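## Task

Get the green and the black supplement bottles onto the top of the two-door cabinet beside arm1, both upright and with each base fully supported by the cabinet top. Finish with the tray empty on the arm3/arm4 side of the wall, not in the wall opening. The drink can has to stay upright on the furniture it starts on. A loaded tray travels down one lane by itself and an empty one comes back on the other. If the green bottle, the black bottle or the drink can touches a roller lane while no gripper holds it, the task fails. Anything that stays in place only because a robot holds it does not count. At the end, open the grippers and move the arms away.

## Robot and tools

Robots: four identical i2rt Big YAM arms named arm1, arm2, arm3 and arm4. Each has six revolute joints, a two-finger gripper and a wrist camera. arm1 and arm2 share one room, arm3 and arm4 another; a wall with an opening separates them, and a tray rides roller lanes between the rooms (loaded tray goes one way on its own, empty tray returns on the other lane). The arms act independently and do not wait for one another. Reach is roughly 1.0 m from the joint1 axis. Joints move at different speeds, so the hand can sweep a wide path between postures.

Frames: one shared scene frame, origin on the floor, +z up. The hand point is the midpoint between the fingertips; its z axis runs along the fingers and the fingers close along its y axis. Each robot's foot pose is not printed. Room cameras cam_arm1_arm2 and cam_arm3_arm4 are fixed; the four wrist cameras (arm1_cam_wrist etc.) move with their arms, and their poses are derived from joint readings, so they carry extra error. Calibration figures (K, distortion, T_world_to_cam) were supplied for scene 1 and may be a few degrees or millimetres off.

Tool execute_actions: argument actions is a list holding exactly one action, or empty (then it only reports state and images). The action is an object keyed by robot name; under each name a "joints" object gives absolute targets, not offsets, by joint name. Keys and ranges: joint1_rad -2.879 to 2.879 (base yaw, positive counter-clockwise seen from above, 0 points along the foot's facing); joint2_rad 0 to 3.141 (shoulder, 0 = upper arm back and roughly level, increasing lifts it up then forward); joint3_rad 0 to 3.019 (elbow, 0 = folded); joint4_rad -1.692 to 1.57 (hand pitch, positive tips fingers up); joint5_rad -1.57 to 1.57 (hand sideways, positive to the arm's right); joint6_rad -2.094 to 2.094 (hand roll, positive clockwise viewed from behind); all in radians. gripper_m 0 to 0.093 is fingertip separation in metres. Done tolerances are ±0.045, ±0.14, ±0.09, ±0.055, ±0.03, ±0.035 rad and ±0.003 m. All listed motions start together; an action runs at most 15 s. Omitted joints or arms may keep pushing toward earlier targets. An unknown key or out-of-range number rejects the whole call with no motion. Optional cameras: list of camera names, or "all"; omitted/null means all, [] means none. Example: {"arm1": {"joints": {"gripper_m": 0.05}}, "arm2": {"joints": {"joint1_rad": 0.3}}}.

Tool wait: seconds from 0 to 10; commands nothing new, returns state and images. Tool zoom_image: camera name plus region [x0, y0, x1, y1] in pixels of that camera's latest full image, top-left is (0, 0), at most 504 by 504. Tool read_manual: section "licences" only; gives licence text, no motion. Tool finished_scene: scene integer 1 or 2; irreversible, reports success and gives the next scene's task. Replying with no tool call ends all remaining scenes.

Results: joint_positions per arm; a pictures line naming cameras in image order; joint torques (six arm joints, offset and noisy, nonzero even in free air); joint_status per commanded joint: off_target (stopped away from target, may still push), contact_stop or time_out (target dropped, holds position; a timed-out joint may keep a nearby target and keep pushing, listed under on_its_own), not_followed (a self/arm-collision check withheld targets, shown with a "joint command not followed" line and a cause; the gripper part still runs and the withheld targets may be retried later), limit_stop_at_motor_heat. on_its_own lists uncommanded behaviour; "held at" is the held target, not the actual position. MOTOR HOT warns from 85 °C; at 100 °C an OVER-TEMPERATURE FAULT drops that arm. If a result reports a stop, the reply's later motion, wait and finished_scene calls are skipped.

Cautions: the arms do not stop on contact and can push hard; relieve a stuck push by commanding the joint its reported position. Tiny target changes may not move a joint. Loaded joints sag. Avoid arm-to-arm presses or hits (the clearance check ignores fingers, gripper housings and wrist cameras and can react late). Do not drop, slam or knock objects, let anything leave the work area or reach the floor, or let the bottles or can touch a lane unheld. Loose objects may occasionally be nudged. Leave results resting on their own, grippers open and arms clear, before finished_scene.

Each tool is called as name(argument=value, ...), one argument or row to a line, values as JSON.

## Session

execute_actions(
  actions=[],
)

Scene clock: 0.00 s.
Joint torques (N m, as the arm reports them, + toward a larger angle): no reading
Motor temperatures (°C, as the motors report them): arm1=[21 29 28 20 22 22] | arm2=[21 28 30 22 20 21] | arm3=[20 25 22 21 21 21] | arm4=[22 27 24 21 22 22]
arm1.joint_positions: joint1_rad=+0.363 joint2_rad=+0.644 joint3_rad=+1.459 joint4_rad=-1.150 joint5_rad=+0.247 joint6_rad=-0.339 gripper_m=+0.094
arm1.joint_status: not commanded
arm1.hand: x=-1.1940 y=-0.3466 z=+1.5591 quat_wxyz=(-0.468, +0.707, -0.405, -0.343) (m; scene frame)
arm2.joint_positions: joint1_rad=-0.017 joint2_rad=+0.346 joint3_rad=+1.367 joint4_rad=-1.361 joint5_rad=-0.050 joint6_rad=+0.089 gripper_m=+0.094
arm2.joint_status: not commanded
arm2.hand: x=-1.6762 y=+0.1361 z=+1.4961 quat_wxyz=(-0.579, -0.045, -0.814, -0.023) (m; scene frame)
arm3.joint_positions: joint1_rad=-0.566 joint2_rad=+0.440 joint3_rad=+1.394 joint4_rad=-1.381 joint5_rad=-0.271 joint6_rad=-0.491 gripper_m=+0.094
arm3.joint_status: not commanded
arm3.hand: x=+1.2086 y=-0.4607 z=+1.4260 quat_wxyz=(-0.496, +0.617, -0.557, -0.250) (m; scene frame)
arm4.joint_positions: joint1_rad=-0.597 joint2_rad=+0.332 joint3_rad=+1.469 joint4_rad=-1.174 joint5_rad=-0.222 joint6_rad=-0.475 gripper_m=+0.094
arm4.joint_status: not commanded
arm4.hand: x=+1.6621 y=+0.1509 z=+1.5856 quat_wxyz=(-0.292, +0.719, +0.024, -0.630) (m; scene frame)
pictures: arm1_cam_wrist, arm2_cam_wrist, arm3_cam_wrist, arm4_cam_wrist, cam_arm1_arm2, cam_arm3_arm4
camera_calibration (this result's frames):
arm1_cam_wrist: T_world_to_cam=[[0.890268, 0.222632, 0.397314, 0.519193], [0.417296, -0.748217, -0.515786, 1.05241], [0.182446, 0.624985, -0.759017, 1.74211], [0, 0, 0, 1]] pos_world=[-1.21923, -0.416951, 1.65883]
arm2_cam_wrist: T_world_to_cam=[[-0.04555, -0.994675, -0.0924459, 0.195254], [-0.820373, 0.0900511, -0.564694, -0.538321], [0.570012, 0.0501183, -0.820107, 2.29959], [0, 0, 0, 1]] pos_world=[-1.74352, 0.127439, 1.59997]
arm3_cam_wrist: T_world_to_cam=[[0.939246, -0.108671, 0.325587, -1.65133], [0.0599762, -0.882006, -0.467406, 0.189216], [0.337963, 0.458537, -0.821903, 1.09963], [0, 0, 0, 1]] pos_world=[1.16803, -0.516781, 1.52988]
arm4_cam_wrist: T_world_to_cam=[[0.343544, 0.821973, 0.454244, -1.41677], [0.698774, 0.0994269, -0.708399, -0.0503062], [-0.627449, 0.560781, -0.540216, 1.94108], [0, 0, 0, 1]] pos_world=[1.73981, 0.0810287, 1.65653]
Images, in order (width x height): arm1_cam_wrist 504x504, arm2_cam_wrist 504x504, arm3_cam_wrist 504x504, arm4_cam_wrist 504x504, cam_arm1_arm2 896x504, cam_arm3_arm4 896x504.

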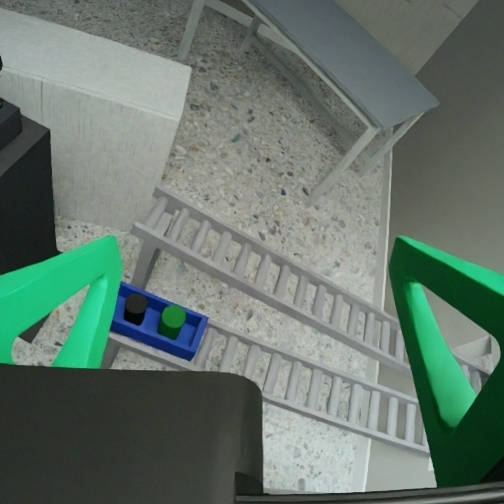

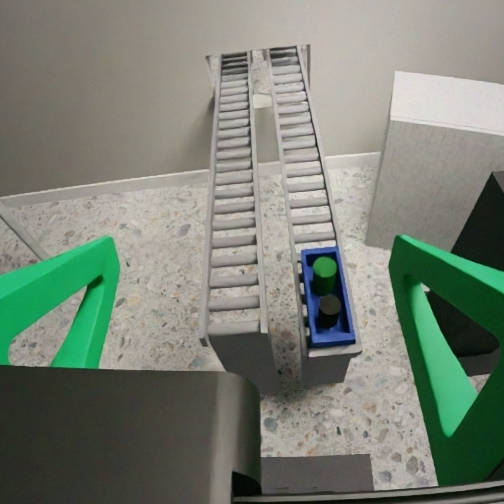

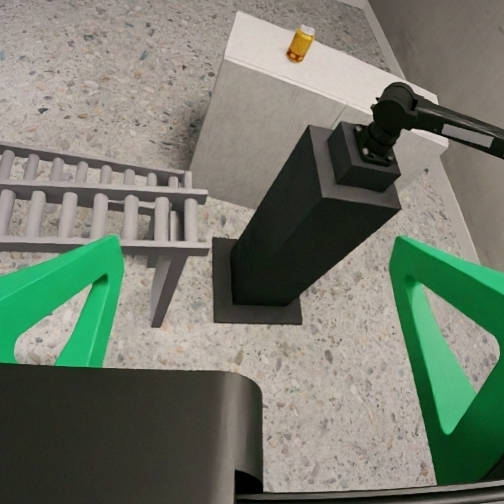

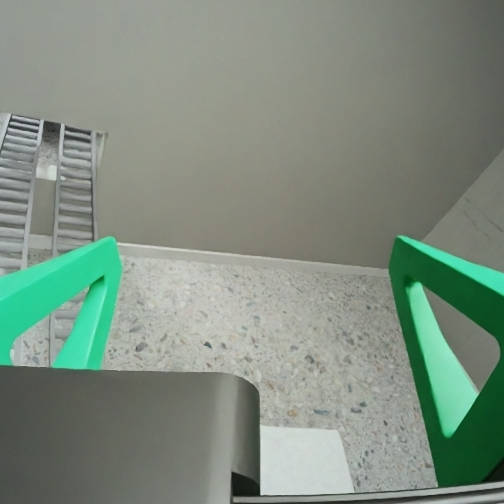

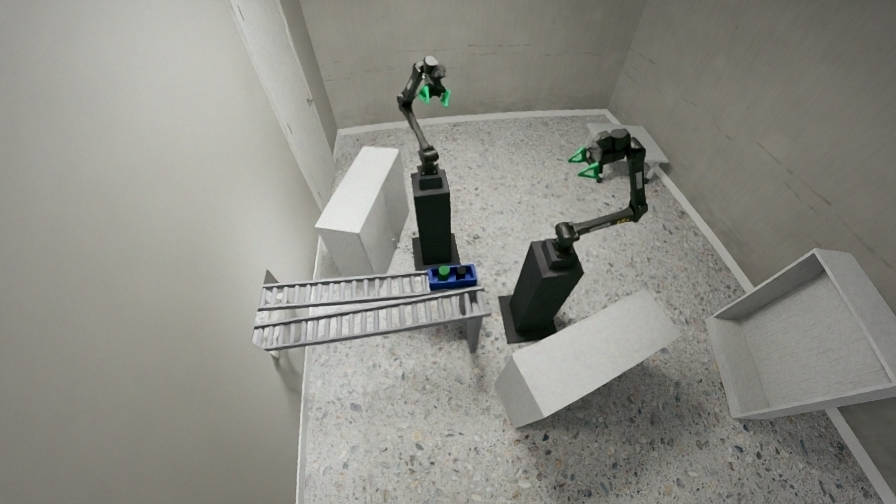

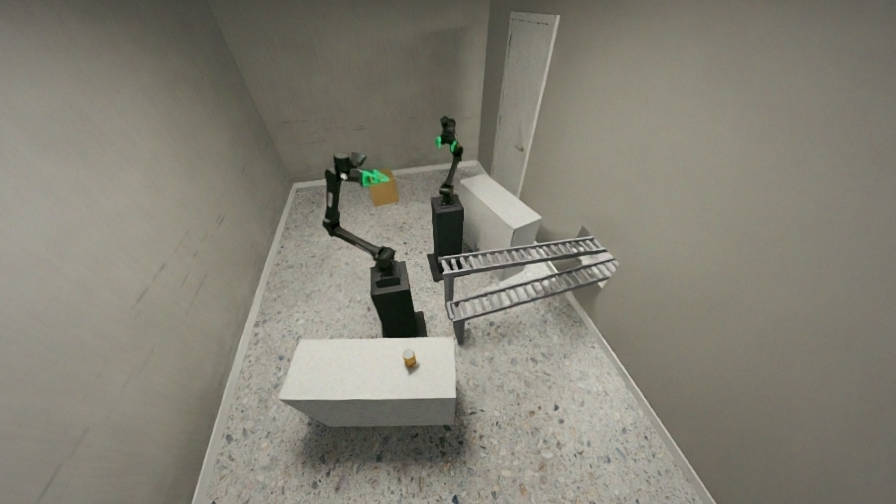

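zoom_image(
  camera="arm2_cam_wrist",
  region=[260, 220, 400, 380],
)

zoom_image(
  camera="arm1_cam_wrist",
  region=[90, 260, 240, 380],
)

zoom_image(
  camera="cam_arm1_arm2",
  region=[300, 130, 510, 320],
)

Region (260, 220, 400, 380) of arm2_cam_wrist's 504x504 image, scaled by 3.150, with more detail than that image has; it fills the left 441 columns of this view, and the rest is white.

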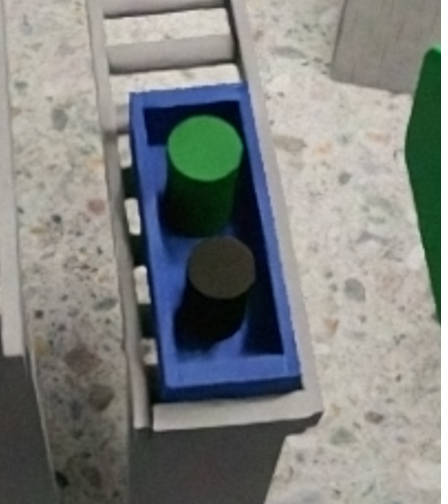

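Region (90, 260, 240, 380) of arm1_cam_wrist's 504x504 image, scaled by 3.360, with more detail than that image has; it fills the top 403 rows of this view, and the rest is white.

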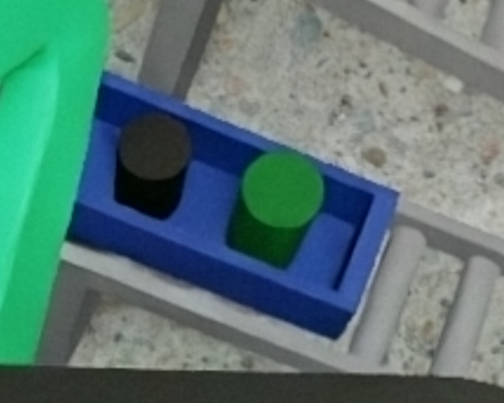

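Region (300, 130, 510, 320) of cam_arm1_arm2's 896x504 image, scaled by 2.400, with more detail than that image has; it fills the top 456 rows of this view, and the rest is white.

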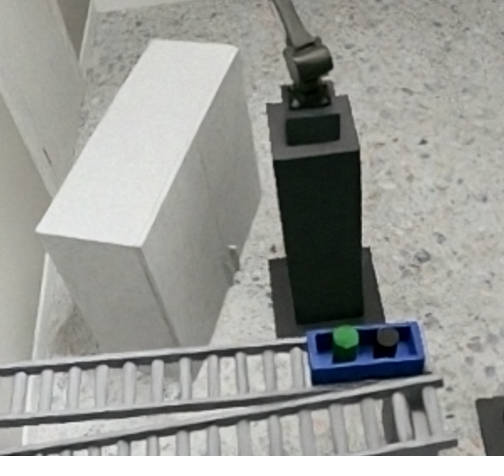

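execute_actions(
  actions=[
    {"arm1": {"joints": {"joint1_rad": 0.168, "joint2_rad": 2.46, "joint3_rad": 1.745, "joint4_rad": -0.815, "joint5_rad": 0.0, "joint6_rad": 0.18, "gripper_m": 0.093}}},
  ],
  cameras=["arm1_cam_wrist", "arm2_cam_wrist", "cam_arm1_arm2"],
)

Scene clock: 72.43 s.
Joint torques (N m, as the arm reports them, + toward a larger angle): arm1=[  1.51 -20.31   9.28   0.44   0.06  -0.08] | arm2=[-0.89  7.78  6.49  2.62 -0.03  0.07] | arm3=[-1.26  4.89  8.26  2.16 -0.17  0.05] | arm4=[0.27 7.34 6.66 2.06 0.11 0.18]
Motor temperatures (°C, as the motors report them): arm1=[21 28 35 21 22 22] | arm2=[21 28 33 22 20 21] | arm3=[20 24 30 21 21 21] | arm4=[22 27 28 21 22 22]
arm1.joint_positions: joint1_rad=+0.177 joint2_rad=+2.456 joint3_rad=+1.723 joint4_rad=-0.812 joint5_rad=+0.002 joint6_rad=+0.165 gripper_m=+0.093
arm1.joint_status: all done
arm1.hand: x=-1.2651 y=+0.0352 z=+0.7604 quat_wxyz=(-0.003, +0.714, -0.700, -0.008) (m; scene frame)
arm2.joint_positions: joint1_rad=-0.017 joint2_rad=+0.346 joint3_rad=+1.367 joint4_rad=-1.361 joint5_rad=-0.050 joint6_rad=+0.089 gripper_m=+0.094
arm2.joint_status: not commanded
arm2.hand: x=-1.6762 y=+0.1361 z=+1.4961 quat_wxyz=(-0.579, -0.045, -0.814, -0.023) (m; scene frame)
arm3.joint_positions: joint1_rad=-0.566 joint2_rad=+0.440 joint3_rad=+1.394 joint4_rad=-1.381 joint5_rad=-0.271 joint6_rad=-0.491 gripper_m=+0.094
arm3.joint_status: not commanded
arm3.hand: x=+1.2086 y=-0.4607 z=+1.4260 quat_wxyz=(-0.496, +0.617, -0.557, -0.250) (m; scene frame)
arm4.joint_positions: joint1_rad=-0.597 joint2_rad=+0.332 joint3_rad=+1.469 joint4_rad=-1.174 joint5_rad=-0.222 joint6_rad=-0.475 gripper_m=+0.094
arm4.joint_status: not commanded
arm4.hand: x=+1.6621 y=+0.1509 z=+1.5856 quat_wxyz=(-0.292, +0.719, +0.024, -0.630) (m; scene frame)
pictures: arm1_cam_wrist, arm2_cam_wrist, cam_arm1_arm2
camera_calibration (this result's frames):
arm1_cam_wrist: T_world_to_cam=[[0.999535, 0.0292081, 0.00879817, 1.25535], [0.0191401, -0.825091, 0.564676, -0.366781], [0.0237524, -0.564245, -0.825266, 0.801789], [0, 0, 0, 1]] pos_world=[-1.26679, 0.113112, 0.857757]
arm2_cam_wrist: T_world_to_cam=[[-0.04555, -0.994675, -0.0924459, 0.195254], [-0.820373, 0.0900511, -0.564694, -0.538321], [0.570012, 0.0501183, -0.820107, 2.29959], [0, 0, 0, 1]] pos_world=[-1.74352, 0.127439, 1.59997]
Images, in order (width x height): arm1_cam_wrist 504x504, arm2_cam_wrist 504x504, cam_arm1_arm2 896x504.

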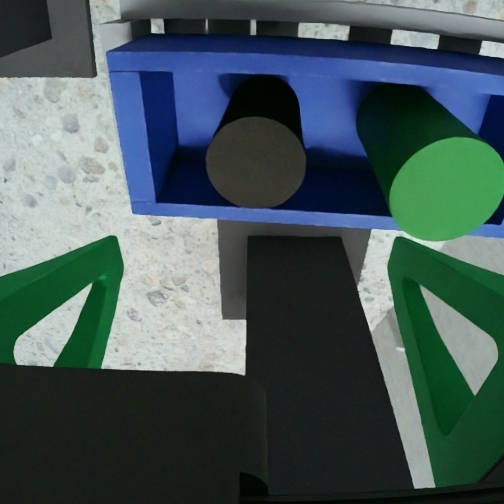

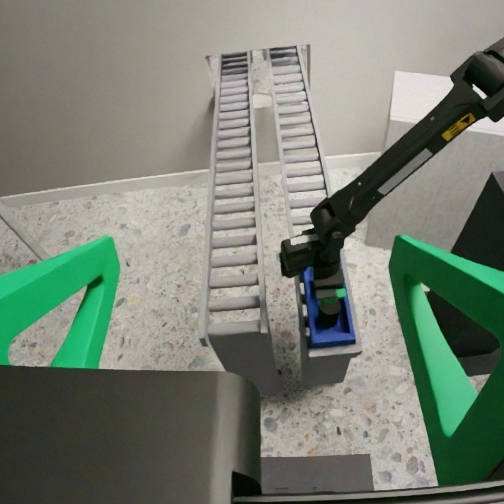

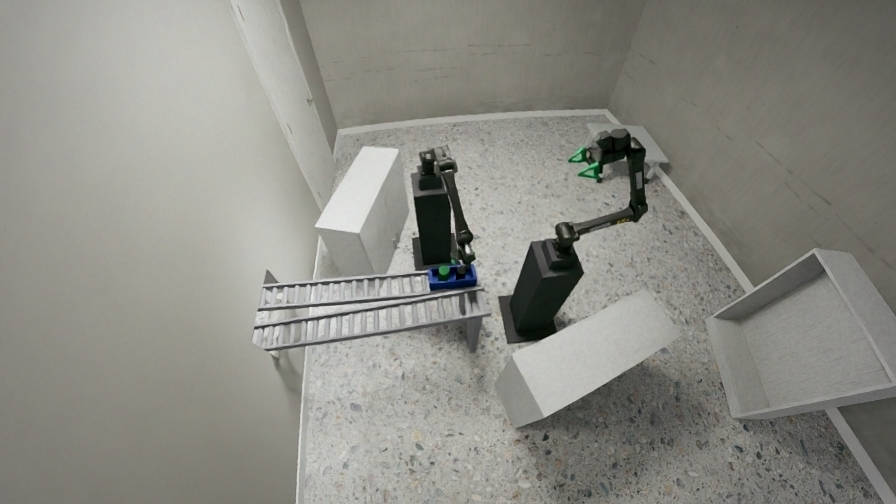

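execute_actions(
  actions=[
    {"arm1": {"joints": {"joint2_rad": 2.755, "joint3_rad": 1.908, "joint4_rad": -0.70, "joint6_rad": 0.195}}},
  ],
  cameras=["arm1_cam_wrist", "arm2_cam_wrist", "cam_arm1_arm2"],
)

Scene clock: 100.53 s.
Joint torques (N m, as the arm reports them, + toward a larger angle): arm1=[  1.02 -21.74   7.8    0.42   0.04  -0.08] | arm2=[-0.89  7.76  6.5   2.63 -0.03  0.07] | arm3=[-1.79  4.7   8.36  1.99 -0.2   0.16] | arm4=[-0.14  7.46  6.64  2.09  0.12  0.19]
Motor temperatures (°C, as the motors report them): arm1=[21 35 34 20 22 22] | arm2=[21 27 33 22 20 21] | arm3=[20 24 31 21 21 21] | arm4=[22 27 29 21 22 22]
arm1.joint_positions: joint1_rad=+0.177 joint2_rad=+2.765 joint3_rad=+1.891 joint4_rad=-0.700 joint5_rad=+0.002 joint6_rad=+0.180 gripper_m=+0.093
arm1.joint_status: all done
arm1.hand: x=-1.2649 y=+0.0292 z=+0.6123 quat_wxyz=(+0.005, +0.709, -0.705, +0.004) (m; scene frame)
arm2.joint_positions: joint1_rad=-0.017 joint2_rad=+0.346 joint3_rad=+1.367 joint4_rad=-1.361 joint5_rad=-0.050 joint6_rad=+0.089 gripper_m=+0.094
arm2.joint_status: not commanded
arm2.hand: x=-1.6762 y=+0.1361 z=+1.4961 quat_wxyz=(-0.579, -0.045, -0.814, -0.023) (m; scene frame)
arm3.joint_positions: joint1_rad=-0.566 joint2_rad=+0.440 joint3_rad=+1.394 joint4_rad=-1.381 joint5_rad=-0.271 joint6_rad=-0.491 gripper_m=+0.094
arm3.joint_status: not commanded
arm3.hand: x=+1.2086 y=-0.4607 z=+1.4260 quat_wxyz=(-0.496, +0.617, -0.557, -0.250) (m; scene frame)
arm4.joint_positions: joint1_rad=-0.597 joint2_rad=+0.332 joint3_rad=+1.469 joint4_rad=-1.174 joint5_rad=-0.222 joint6_rad=-0.475 gripper_m=+0.094
arm4.joint_status: not commanded
arm4.hand: x=+1.6621 y=+0.1509 z=+1.5856 quat_wxyz=(-0.292, +0.719, +0.024, -0.630) (m; scene frame)
pictures: arm1_cam_wrist, arm2_cam_wrist, cam_arm1_arm2
camera_calibration (this result's frames):
arm1_cam_wrist: T_world_to_cam=[[0.999807, 0.0144316, 0.0133567, 1.2546], [0.00383289, -0.809243, 0.587462, -0.321844], [0.0192869, -0.587297, -0.809142, 0.661265], [0, 0, 0, 1]] pos_world=[-1.26588, 0.109803, 0.70737]
arm2_cam_wrist: T_world_to_cam=[[-0.04555, -0.994675, -0.0924459, 0.195254], [-0.820373, 0.0900511, -0.564694, -0.538321], [0.570012, 0.0501183, -0.820107, 2.29959], [0, 0, 0, 1]] pos_world=[-1.74352, 0.127439, 1.59997]
Images, in order (width x height): arm1_cam_wrist 504x504, arm2_cam_wrist 504x504, cam_arm1_arm2 896x504.

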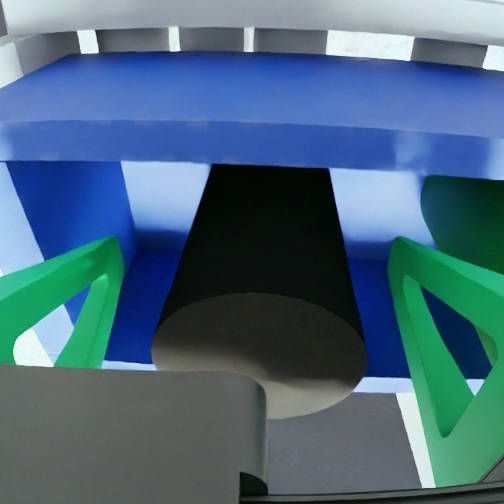

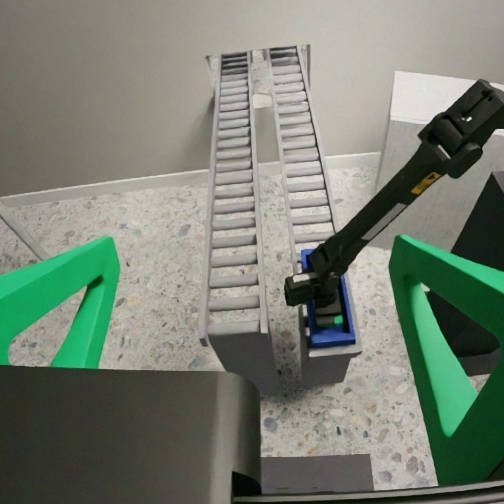

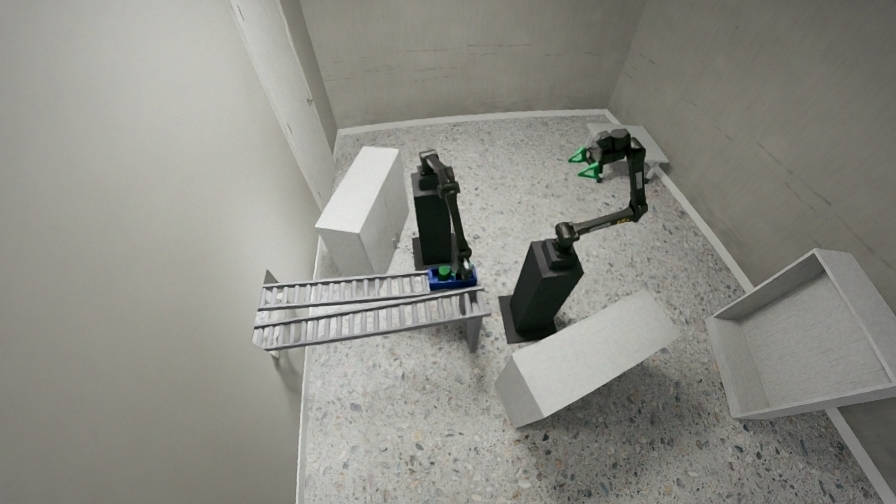

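execute_actions(
  actions=[
    {"arm1": {"joints": {"gripper_m": 0.04}}},
  ],
  cameras=["arm1_cam_wrist"],
)

execute_actions(
  actions=[
    {"arm1": {"joints": {"joint2_rad": 2.36, "joint3_rad": 1.655}}},
  ],
  cameras=["arm1_cam_wrist", "arm2_cam_wrist", "cam_arm1_arm2"],
)

Scene clock: 129.40 s.
Joint torques (N m, as the arm reports them, + toward a larger angle): arm1=[  0.74 -22.52   7.69   0.46   0.06  -0.09] | arm2=[-0.89  7.77  6.51  2.63 -0.03  0.07] | arm3=[-1.28  4.5   8.26  2.19 -0.21  0.16] | arm4=[-0.27  7.13  6.79  2.09  0.1   0.18]
Motor temperatures (°C, as the motors report them): arm1=[21 39 33 20 22 22] | arm2=[21 27 33 22 20 21] | arm3=[20 24 31 21 21 21] | arm4=[22 26 29 21 22 22]
arm1.joint_positions: joint1_rad=+0.177 joint2_rad=+2.765 joint3_rad=+1.891 joint4_rad=-0.700 joint5_rad=+0.002 joint6_rad=+0.181 gripper_m=+0.058
arm1.joint_status: gripper_m off_target (ended at +0.058, target +0.040)
arm1.hand: x=-1.2651 y=+0.0292 z=+0.6123 quat_wxyz=(+0.005, +0.708, -0.706, +0.004) (m; scene frame)
arm2.joint_positions: joint1_rad=-0.017 joint2_rad=+0.346 joint3_rad=+1.367 joint4_rad=-1.361 joint5_rad=-0.050 joint6_rad=+0.089 gripper_m=+0.094
arm2.joint_status: not commanded
arm2.hand: x=-1.6762 y=+0.1361 z=+1.4961 quat_wxyz=(-0.579, -0.045, -0.814, -0.023) (m; scene frame)
arm3.joint_positions: joint1_rad=-0.566 joint2_rad=+0.440 joint3_rad=+1.394 joint4_rad=-1.381 joint5_rad=-0.271 joint6_rad=-0.491 gripper_m=+0.094
arm3.joint_status: not commanded
arm3.hand: x=+1.2086 y=-0.4607 z=+1.4260 quat_wxyz=(-0.496, +0.617, -0.557, -0.250) (m; scene frame)
arm4.joint_positions: joint1_rad=-0.597 joint2_rad=+0.332 joint3_rad=+1.469 joint4_rad=-1.174 joint5_rad=-0.222 joint6_rad=-0.475 gripper_m=+0.094
arm4.joint_status: not commanded
arm4.hand: x=+1.6621 y=+0.1509 z=+1.5856 quat_wxyz=(-0.292, +0.719, +0.024, -0.630) (m; scene frame)
pictures: arm1_cam_wrist
camera_calibration (this result's frames):
arm1_cam_wrist: T_world_to_cam=[[0.999827, 0.0136618, 0.0126144, 1.25524], [0.00364337, -0.809162, 0.587574, -0.322174], [0.0182344, -0.587426, -0.809072, 0.659883], [0, 0, 0, 1]] pos_world=[-1.26588, 0.109793, 0.70736]
Images, in order (width x height): arm1_cam_wrist 504x504.

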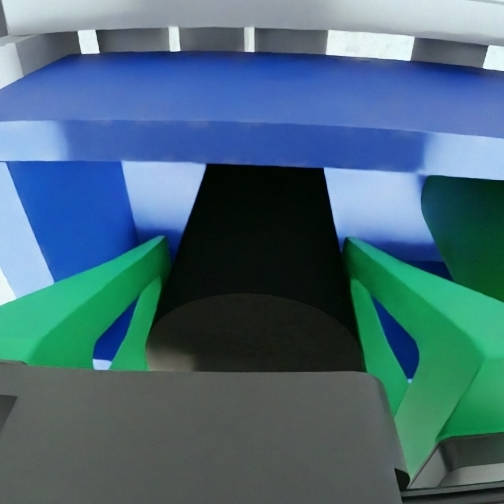

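Scene clock: 130.90 s.
Joint torques (N m, as the arm reports them, + toward a larger angle): arm1=[  0.9  -20.47   8.31   0.73   0.07  -0.07] | arm2=[-0.88  7.81  6.5   2.62 -0.03  0.07] | arm3=[-1.41  4.79  8.34  1.97 -0.24  0.11] | arm4=[0.14 7.45 6.88 2.09 0.11 0.14]
Motor temperatures (°C, as the motors report them): arm1=[21 39 33 20 22 22] | arm2=[21 27 33 22 20 21] | arm3=[20 24 31 21 21 21] | arm4=[22 26 29 21 22 22]
arm1.joint_positions: joint1_rad=+0.177 joint2_rad=+2.352 joint3_rad=+1.650 joint4_rad=-0.698 joint5_rad=+0.002 joint6_rad=+0.181 gripper_m=+0.058
arm1.joint_status: all done
arm1.hand: x=-1.2689 y=+0.0576 z=+0.8070 quat_wxyz=(-0.044, +0.706, -0.704, -0.068) (m; scene frame)
arm2.joint_positions: joint1_rad=-0.017 joint2_rad=+0.346 joint3_rad=+1.367 joint4_rad=-1.361 joint5_rad=-0.050 joint6_rad=+0.089 gripper_m=+0.094
arm2.joint_status: not commanded
arm2.hand: x=-1.6762 y=+0.1361 z=+1.4961 quat_wxyz=(-0.579, -0.045, -0.814, -0.023) (m; scene frame)
arm3.joint_positions: joint1_rad=-0.566 joint2_rad=+0.440 joint3_rad=+1.394 joint4_rad=-1.381 joint5_rad=-0.271 joint6_rad=-0.491 gripper_m=+0.094
arm3.joint_status: not commanded
arm3.hand: x=+1.2086 y=-0.4607 z=+1.4260 quat_wxyz=(-0.496, +0.617, -0.557, -0.250) (m; scene frame)
arm4.joint_positions: joint1_rad=-0.597 joint2_rad=+0.332 joint3_rad=+1.469 joint4_rad=-1.174 joint5_rad=-0.222 joint6_rad=-0.475 gripper_m=+0.094
arm4.joint_status: not commanded
arm4.hand: x=+1.6621 y=+0.1509 z=+1.5856 quat_wxyz=(-0.292, +0.719, +0.024, -0.630) (m; scene frame)
pictures: arm1_cam_wrist, arm2_cam_wrist, cam_arm1_arm2
camera_calibration (this result's frames):
arm1_cam_wrist: T_world_to_cam=[[0.99978, 0.0125531, -0.0167958, 1.27993], [0.018674, -0.897364, 0.440895, -0.271012], [-0.00953737, -0.441112, -0.897401, 0.861851], [0, 0, 0, 1]] pos_world=[-1.26637, 0.120909, 0.914412]
arm2_cam_wrist: T_world_to_cam=[[-0.04555, -0.994675, -0.0924459, 0.195254], [-0.820373, 0.0900511, -0.564694, -0.538321], [0.570012, 0.0501183, -0.820107, 2.29959], [0, 0, 0, 1]] pos_world=[-1.74352, 0.127439, 1.59997]
Images, in order (width x height): arm1_cam_wrist 504x504, arm2_cam_wrist 504x504, cam_arm1_arm2 896x504.

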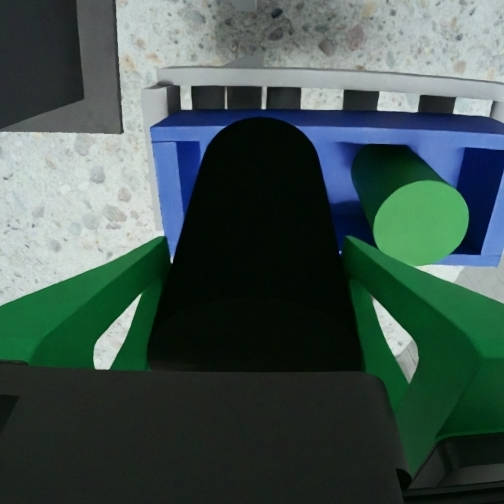

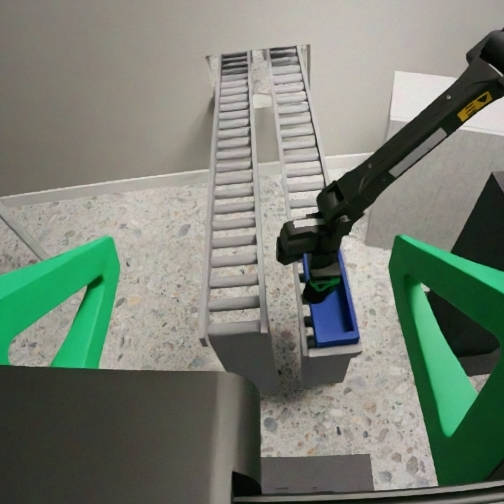

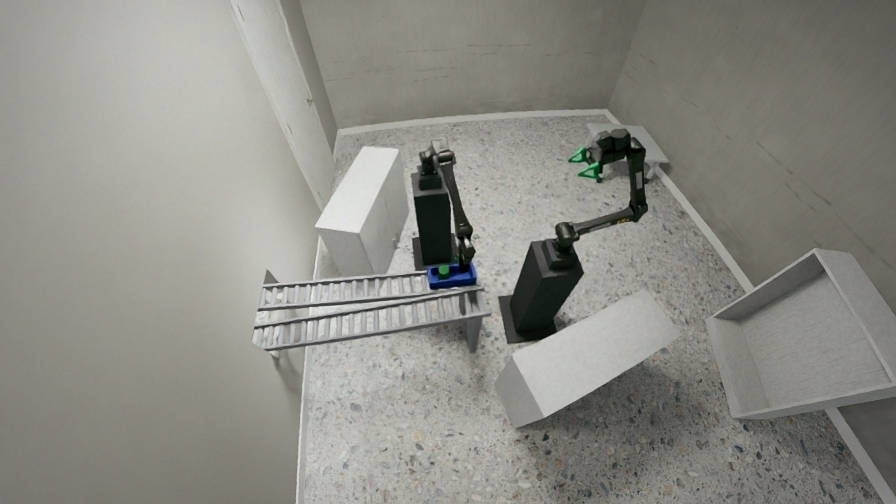

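execute_actions(
  actions=[
    {"arm1": {"joints": {"joint1_rad": -1.73, "joint2_rad": 2.105, "joint3_rad": 1.433, "joint4_rad": -0.902, "joint5_rad": -0.03}}},
  ],
  cameras=["arm1_cam_wrist", "arm2_cam_wrist", "cam_arm1_arm2"],
)

Scene clock: 147.27 s.
Joint torques (N m, as the arm reports them, + toward a larger angle): arm1=[  2.43 -16.82   7.88   0.2    0.04  -0.1 ] | arm2=[-0.88  7.77  6.5   2.62 -0.03  0.07] | arm3=[-1.88  4.45  8.26  2.02 -0.17  0.11] | arm4=[0.06 7.32 6.91 2.16 0.09 0.19]
Motor temperatures (°C, as the motors report them): arm1=[21 38 33 20 22 22] | arm2=[21 27 33 22 20 21] | arm3=[20 23 32 21 21 21] | arm4=[22 26 29 21 22 22]
arm1.joint_positions: joint1_rad=-1.741 joint2_rad=+2.096 joint3_rad=+1.432 joint4_rad=-0.893 joint5_rad=-0.028 joint6_rad=+0.182 gripper_m=+0.058
arm1.joint_status: all done
arm1.hand: x=-0.5784 y=-0.6891 z=+0.8918 quat_wxyz=(-0.006, -0.171, -0.985, -0.009) (m; scene frame)
arm2.joint_positions: joint1_rad=-0.017 joint2_rad=+0.346 joint3_rad=+1.367 joint4_rad=-1.361 joint5_rad=-0.050 joint6_rad=+0.089 gripper_m=+0.094
arm2.joint_status: not commanded
arm2.hand: x=-1.6762 y=+0.1361 z=+1.4961 quat_wxyz=(-0.579, -0.045, -0.814, -0.023) (m; scene frame)
arm3.joint_positions: joint1_rad=-0.566 joint2_rad=+0.440 joint3_rad=+1.394 joint4_rad=-1.381 joint5_rad=-0.271 joint6_rad=-0.491 gripper_m=+0.094
arm3.joint_status: not commanded
arm3.hand: x=+1.2086 y=-0.4607 z=+1.4260 quat_wxyz=(-0.496, +0.617, -0.557, -0.250) (m; scene frame)
arm4.joint_positions: joint1_rad=-0.597 joint2_rad=+0.332 joint3_rad=+1.469 joint4_rad=-1.174 joint5_rad=-0.222 joint6_rad=-0.475 gripper_m=+0.094
arm4.joint_status: not commanded
arm4.hand: x=+1.6621 y=+0.1509 z=+1.5856 quat_wxyz=(-0.292, +0.719, +0.024, -0.630) (m; scene frame)
pictures: arm1_cam_wrist, arm2_cam_wrist, cam_arm1_arm2
camera_calibration (this result's frames):
arm1_cam_wrist: T_world_to_cam=[[-0.328162, -0.944613, -0.00404548, -0.838652], [-0.776513, 0.267319, 0.570586, -0.764365], [-0.537901, 0.190386, -0.821228, 0.676752], [0, 0, 0, 1]] pos_world=[-0.504727, -0.716716, 0.988511]
arm2_cam_wrist: T_world_to_cam=[[-0.04555, -0.994675, -0.0924459, 0.195254], [-0.820373, 0.0900511, -0.564694, -0.538321], [0.570012, 0.0501183, -0.820107, 2.29959], [0, 0, 0, 1]] pos_world=[-1.74352, 0.127439, 1.59997]
Images, in order (width x height): arm1_cam_wrist 504x504, arm2_cam_wrist 504x504, cam_arm1_arm2 896x504.

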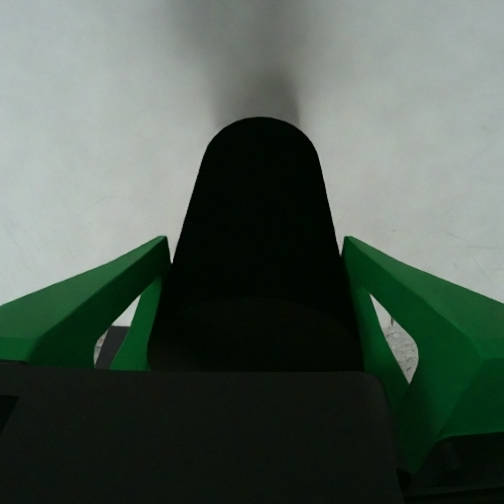

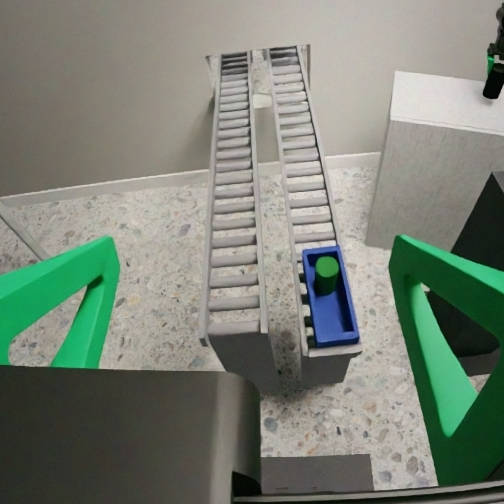

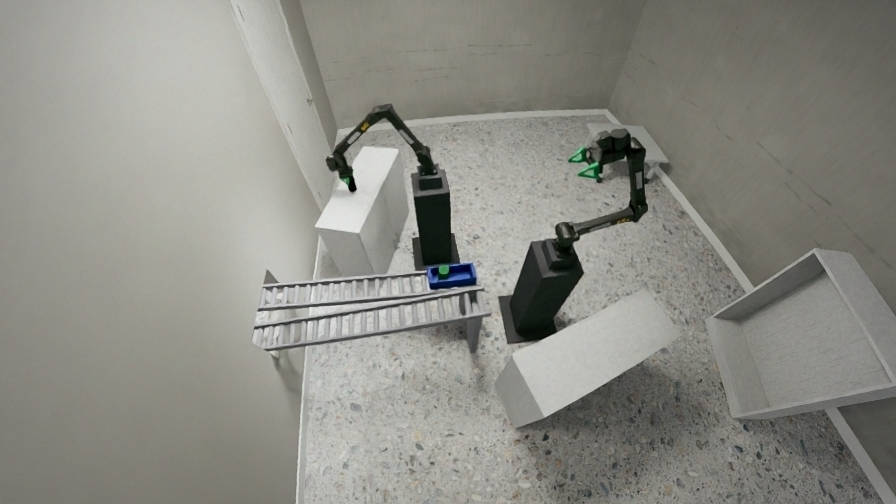

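zoom_image(
  camera="cam_arm1_arm2",
  region=[310, 140, 410, 240],
)

zoom_image(
  camera="arm2_cam_wrist",
  region=[384, 20, 504, 150],
)

Region (310, 140, 410, 240) of cam_arm1_arm2's 896x504 image, scaled by 5.040, with more detail than that image has.

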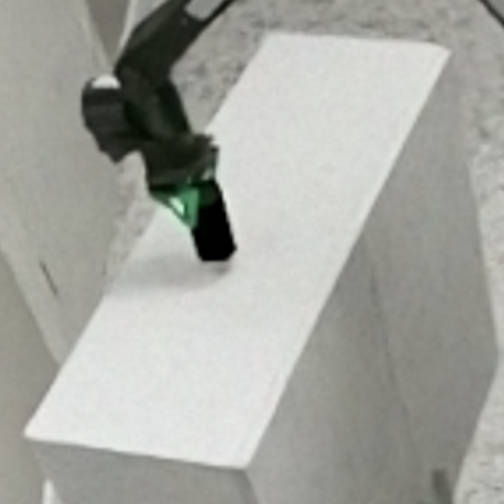

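Region (384, 20, 504, 150) of arm2_cam_wrist's 504x504 image, scaled by 3.877, with more detail than that image has; it fills the left 465 columns of this view, and the rest is white.

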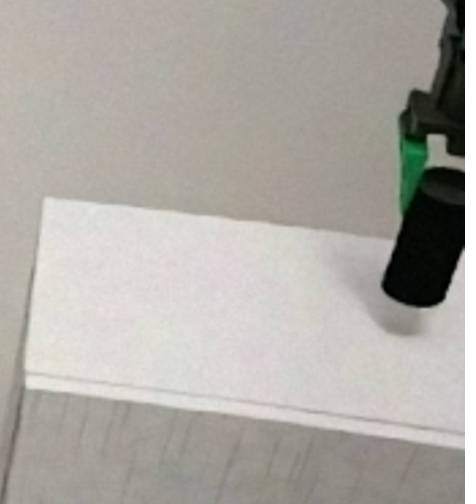

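execute_actions(
  actions=[
    {"arm1": {"joints": {"joint2_rad": 2.155, "joint4_rad": -0.848}}},
  ],
  cameras=["arm1_cam_wrist", "arm2_cam_wrist", "cam_arm1_arm2"],
)

zoom_image(
  camera="arm2_cam_wrist",
  region=[384, 20, 504, 150],
)

Scene clock: 166.53 s.
Joint torques (N m, as the arm reports them, + toward a larger angle): arm1=[  2.18 -17.72   8.08   0.72   0.02  -0.04] | arm2=[-0.9   7.77  6.49  2.62 -0.03  0.07] | arm3=[-1.87  4.54  8.43  2.09 -0.2   0.13] | arm4=[0.29 7.26 6.69 2.2  0.11 0.15]
Motor temperatures (°C, as the motors report them): arm1=[21 37 33 20 22 22] | arm2=[21 26 33 22 20 21] | arm3=[20 23 32 21 21 21] | arm4=[22 26 29 21 22 22]
arm1.joint_positions: joint1_rad=-1.741 joint2_rad=+2.150 joint3_rad=+1.427 joint4_rad=-0.856 joint5_rad=-0.028 joint6_rad=+0.182 gripper_m=+0.058
arm1.joint_status: all done
arm1.hand: x=-0.5829 y=-0.6887 z=+0.8604 quat_wxyz=(+0.006, -0.171, -0.985, -0.009) (m; scene frame)
arm2.joint_positions: joint1_rad=-0.017 joint2_rad=+0.346 joint3_rad=+1.367 joint4_rad=-1.361 joint5_rad=-0.050 joint6_rad=+0.089 gripper_m=+0.094
arm2.joint_status: not commanded
arm2.hand: x=-1.6762 y=+0.1361 z=+1.4961 quat_wxyz=(-0.579, -0.045, -0.814, -0.023) (m; scene frame)
arm3.joint_positions: joint1_rad=-0.566 joint2_rad=+0.440 joint3_rad=+1.394 joint4_rad=-1.381 joint5_rad=-0.271 joint6_rad=-0.491 gripper_m=+0.094
arm3.joint_status: not commanded
arm3.hand: x=+1.2086 y=-0.4607 z=+1.4260 quat_wxyz=(-0.496, +0.617, -0.557, -0.250) (m; scene frame)
arm4.joint_positions: joint1_rad=-0.597 joint2_rad=+0.332 joint3_rad=+1.469 joint4_rad=-1.174 joint5_rad=-0.222 joint6_rad=-0.475 gripper_m=+0.094
arm4.joint_status: not commanded
arm4.hand: x=+1.6621 y=+0.1509 z=+1.5856 quat_wxyz=(-0.292, +0.719, +0.024, -0.630) (m; scene frame)
pictures: arm1_cam_wrist, arm2_cam_wrist, cam_arm1_arm2
camera_calibration (this result's frames):
arm1_cam_wrist: T_world_to_cam=[[-0.328435, -0.944527, -0.000122063, -0.843349], [-0.763353, 0.26536, 0.588961, -0.759562], [-0.556257, 0.193529, -0.808161, 0.628728], [0, 0, 0, 1]] pos_world=[-0.507065, -0.716685, 0.955363]
arm2_cam_wrist: T_world_to_cam=[[-0.04555, -0.994675, -0.0924459, 0.195254], [-0.820373, 0.0900511, -0.564694, -0.538321], [0.570012, 0.0501183, -0.820107, 2.29959], [0, 0, 0, 1]] pos_world=[-1.74352, 0.127439, 1.59997]
Images, in order (width x height): arm1_cam_wrist 504x504, arm2_cam_wrist 504x504, cam_arm1_arm2 896x504.

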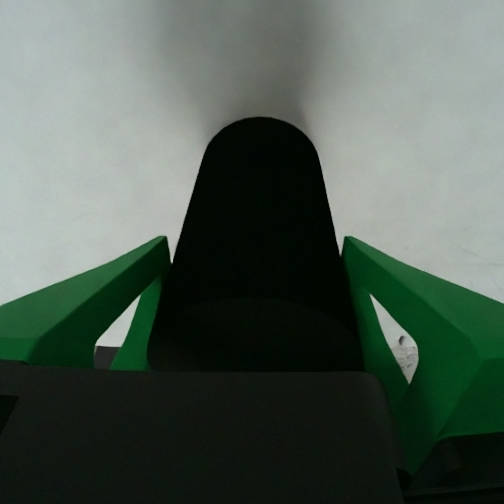

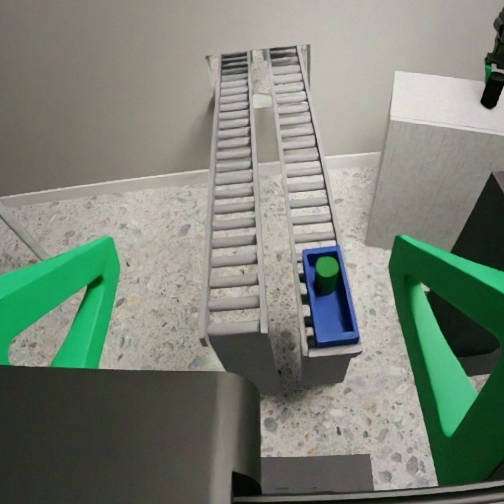

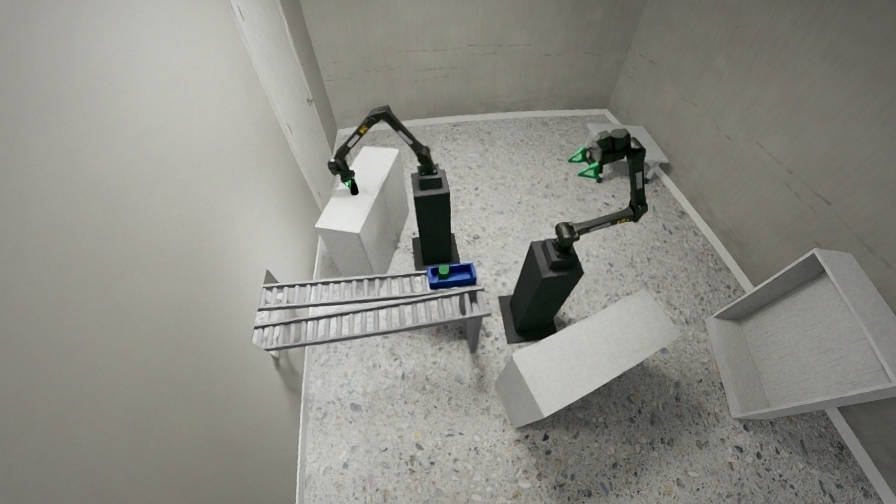

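Region (384, 20, 504, 150) of arm2_cam_wrist's 504x504 image, scaled by 3.877, with more detail than that image has; it fills the left 465 columns of this view, and the rest is white.

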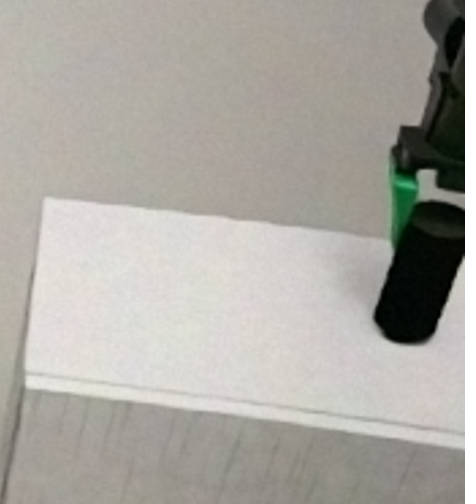

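execute_actions(
  actions=[
    {"arm1": {"joints": {"joint2_rad": 2.178, "joint4_rad": -0.822}}},
  ],
  cameras=["arm1_cam_wrist", "arm2_cam_wrist"],
)

zoom_image(
  camera="arm2_cam_wrist",
  region=[384, 20, 504, 150],
)

Scene clock: 175.07 s.
Joint torques (N m, as the arm reports them, + toward a larger angle): arm1=[  2.58 -16.93   7.83   0.81   0.09  -0.06] | arm2=[-0.89  7.79  6.5   2.62 -0.03  0.07] | arm3=[-0.72  5.26  8.31  2.09 -0.17  0.13] | arm4=[-0.06  7.26  6.8   2.1   0.12  0.13]
Motor temperatures (°C, as the motors report them): arm1=[21 37 33 20 22 22] | arm2=[21 26 33 22 20 21] | arm3=[20 23 32 21 21 21] | arm4=[22 26 30 21 22 22]
arm1.joint_positions: joint1_rad=-1.741 joint2_rad=+2.162 joint3_rad=+1.427 joint4_rad=-0.831 joint5_rad=-0.028 joint6_rad=+0.182 gripper_m=+0.058
arm1.joint_status: all done
arm1.hand: x=-0.5793 y=-0.6894 z=+0.8541 quat_wxyz=(-0.001, -0.171, -0.985, -0.009) (m; scene frame)
arm2.joint_positions: joint1_rad=-0.017 joint2_rad=+0.346 joint3_rad=+1.367 joint4_rad=-1.361 joint5_rad=-0.050 joint6_rad=+0.089 gripper_m=+0.094
arm2.joint_status: not commanded
arm2.hand: x=-1.6762 y=+0.1361 z=+1.4961 quat_wxyz=(-0.579, -0.045, -0.814, -0.023) (m; scene frame)
arm3.joint_positions: joint1_rad=-0.566 joint2_rad=+0.440 joint3_rad=+1.394 joint4_rad=-1.381 joint5_rad=-0.271 joint6_rad=-0.491 gripper_m=+0.094
arm3.joint_status: not commanded
arm3.hand: x=+1.2086 y=-0.4607 z=+1.4260 quat_wxyz=(-0.496, +0.617, -0.557, -0.250) (m; scene frame)
arm4.joint_positions: joint1_rad=-0.597 joint2_rad=+0.332 joint3_rad=+1.469 joint4_rad=-1.174 joint5_rad=-0.222 joint6_rad=-0.475 gripper_m=+0.094
arm4.joint_status: not commanded
arm4.hand: x=+1.6621 y=+0.1509 z=+1.5856 quat_wxyz=(-0.292, +0.719, +0.024, -0.630) (m; scene frame)
pictures: arm1_cam_wrist, arm2_cam_wrist
camera_calibration (this result's frames):
arm1_cam_wrist: T_world_to_cam=[[-0.328281, -0.944577, -0.0024769, -0.840726], [-0.771299, 0.266544, 0.577972, -0.74734], [-0.545279, 0.191648, -0.816052, 0.637536], [0, 0, 0, 1]] pos_world=[-0.504782, -0.717114, 0.950123]
arm2_cam_wrist: T_world_to_cam=[[-0.04555, -0.994675, -0.0924459, 0.195254], [-0.820373, 0.0900511, -0.564694, -0.538321], [0.570012, 0.0501183, -0.820107, 2.29959], [0, 0, 0, 1]] pos_world=[-1.74352, 0.127439, 1.59997]
Images, in order (width x height): arm1_cam_wrist 504x504, arm2_cam_wrist 504x504.

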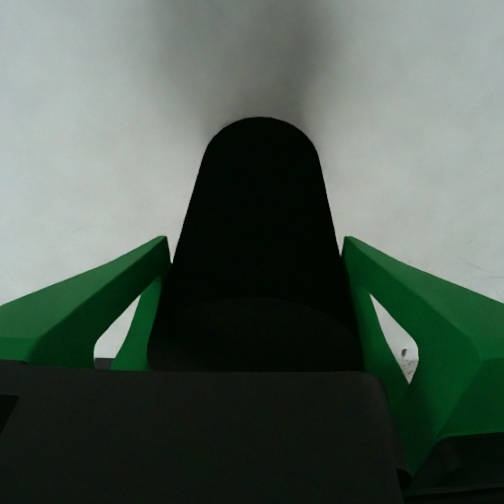

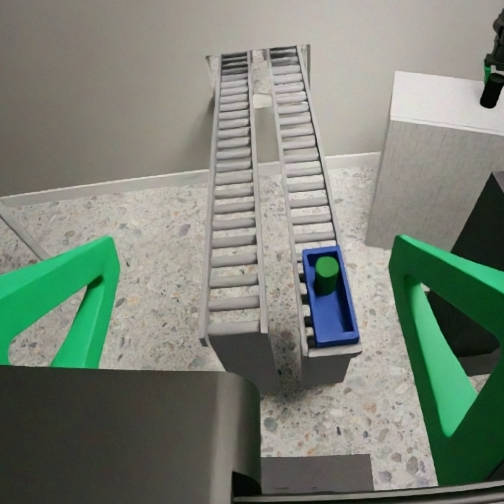

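Region (384, 20, 504, 150) of arm2_cam_wrist's 504x504 image, scaled by 3.877, with more detail than that image has; it fills the left 465 columns of this view, and the rest is white.

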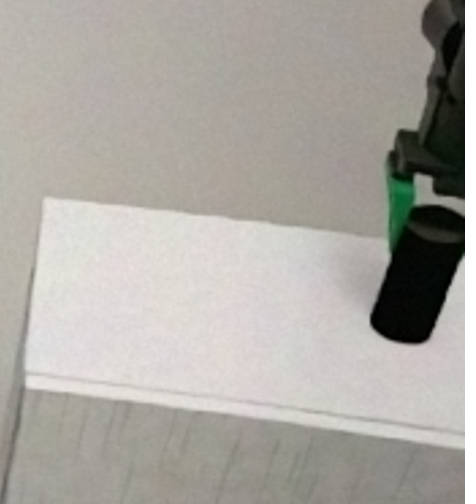

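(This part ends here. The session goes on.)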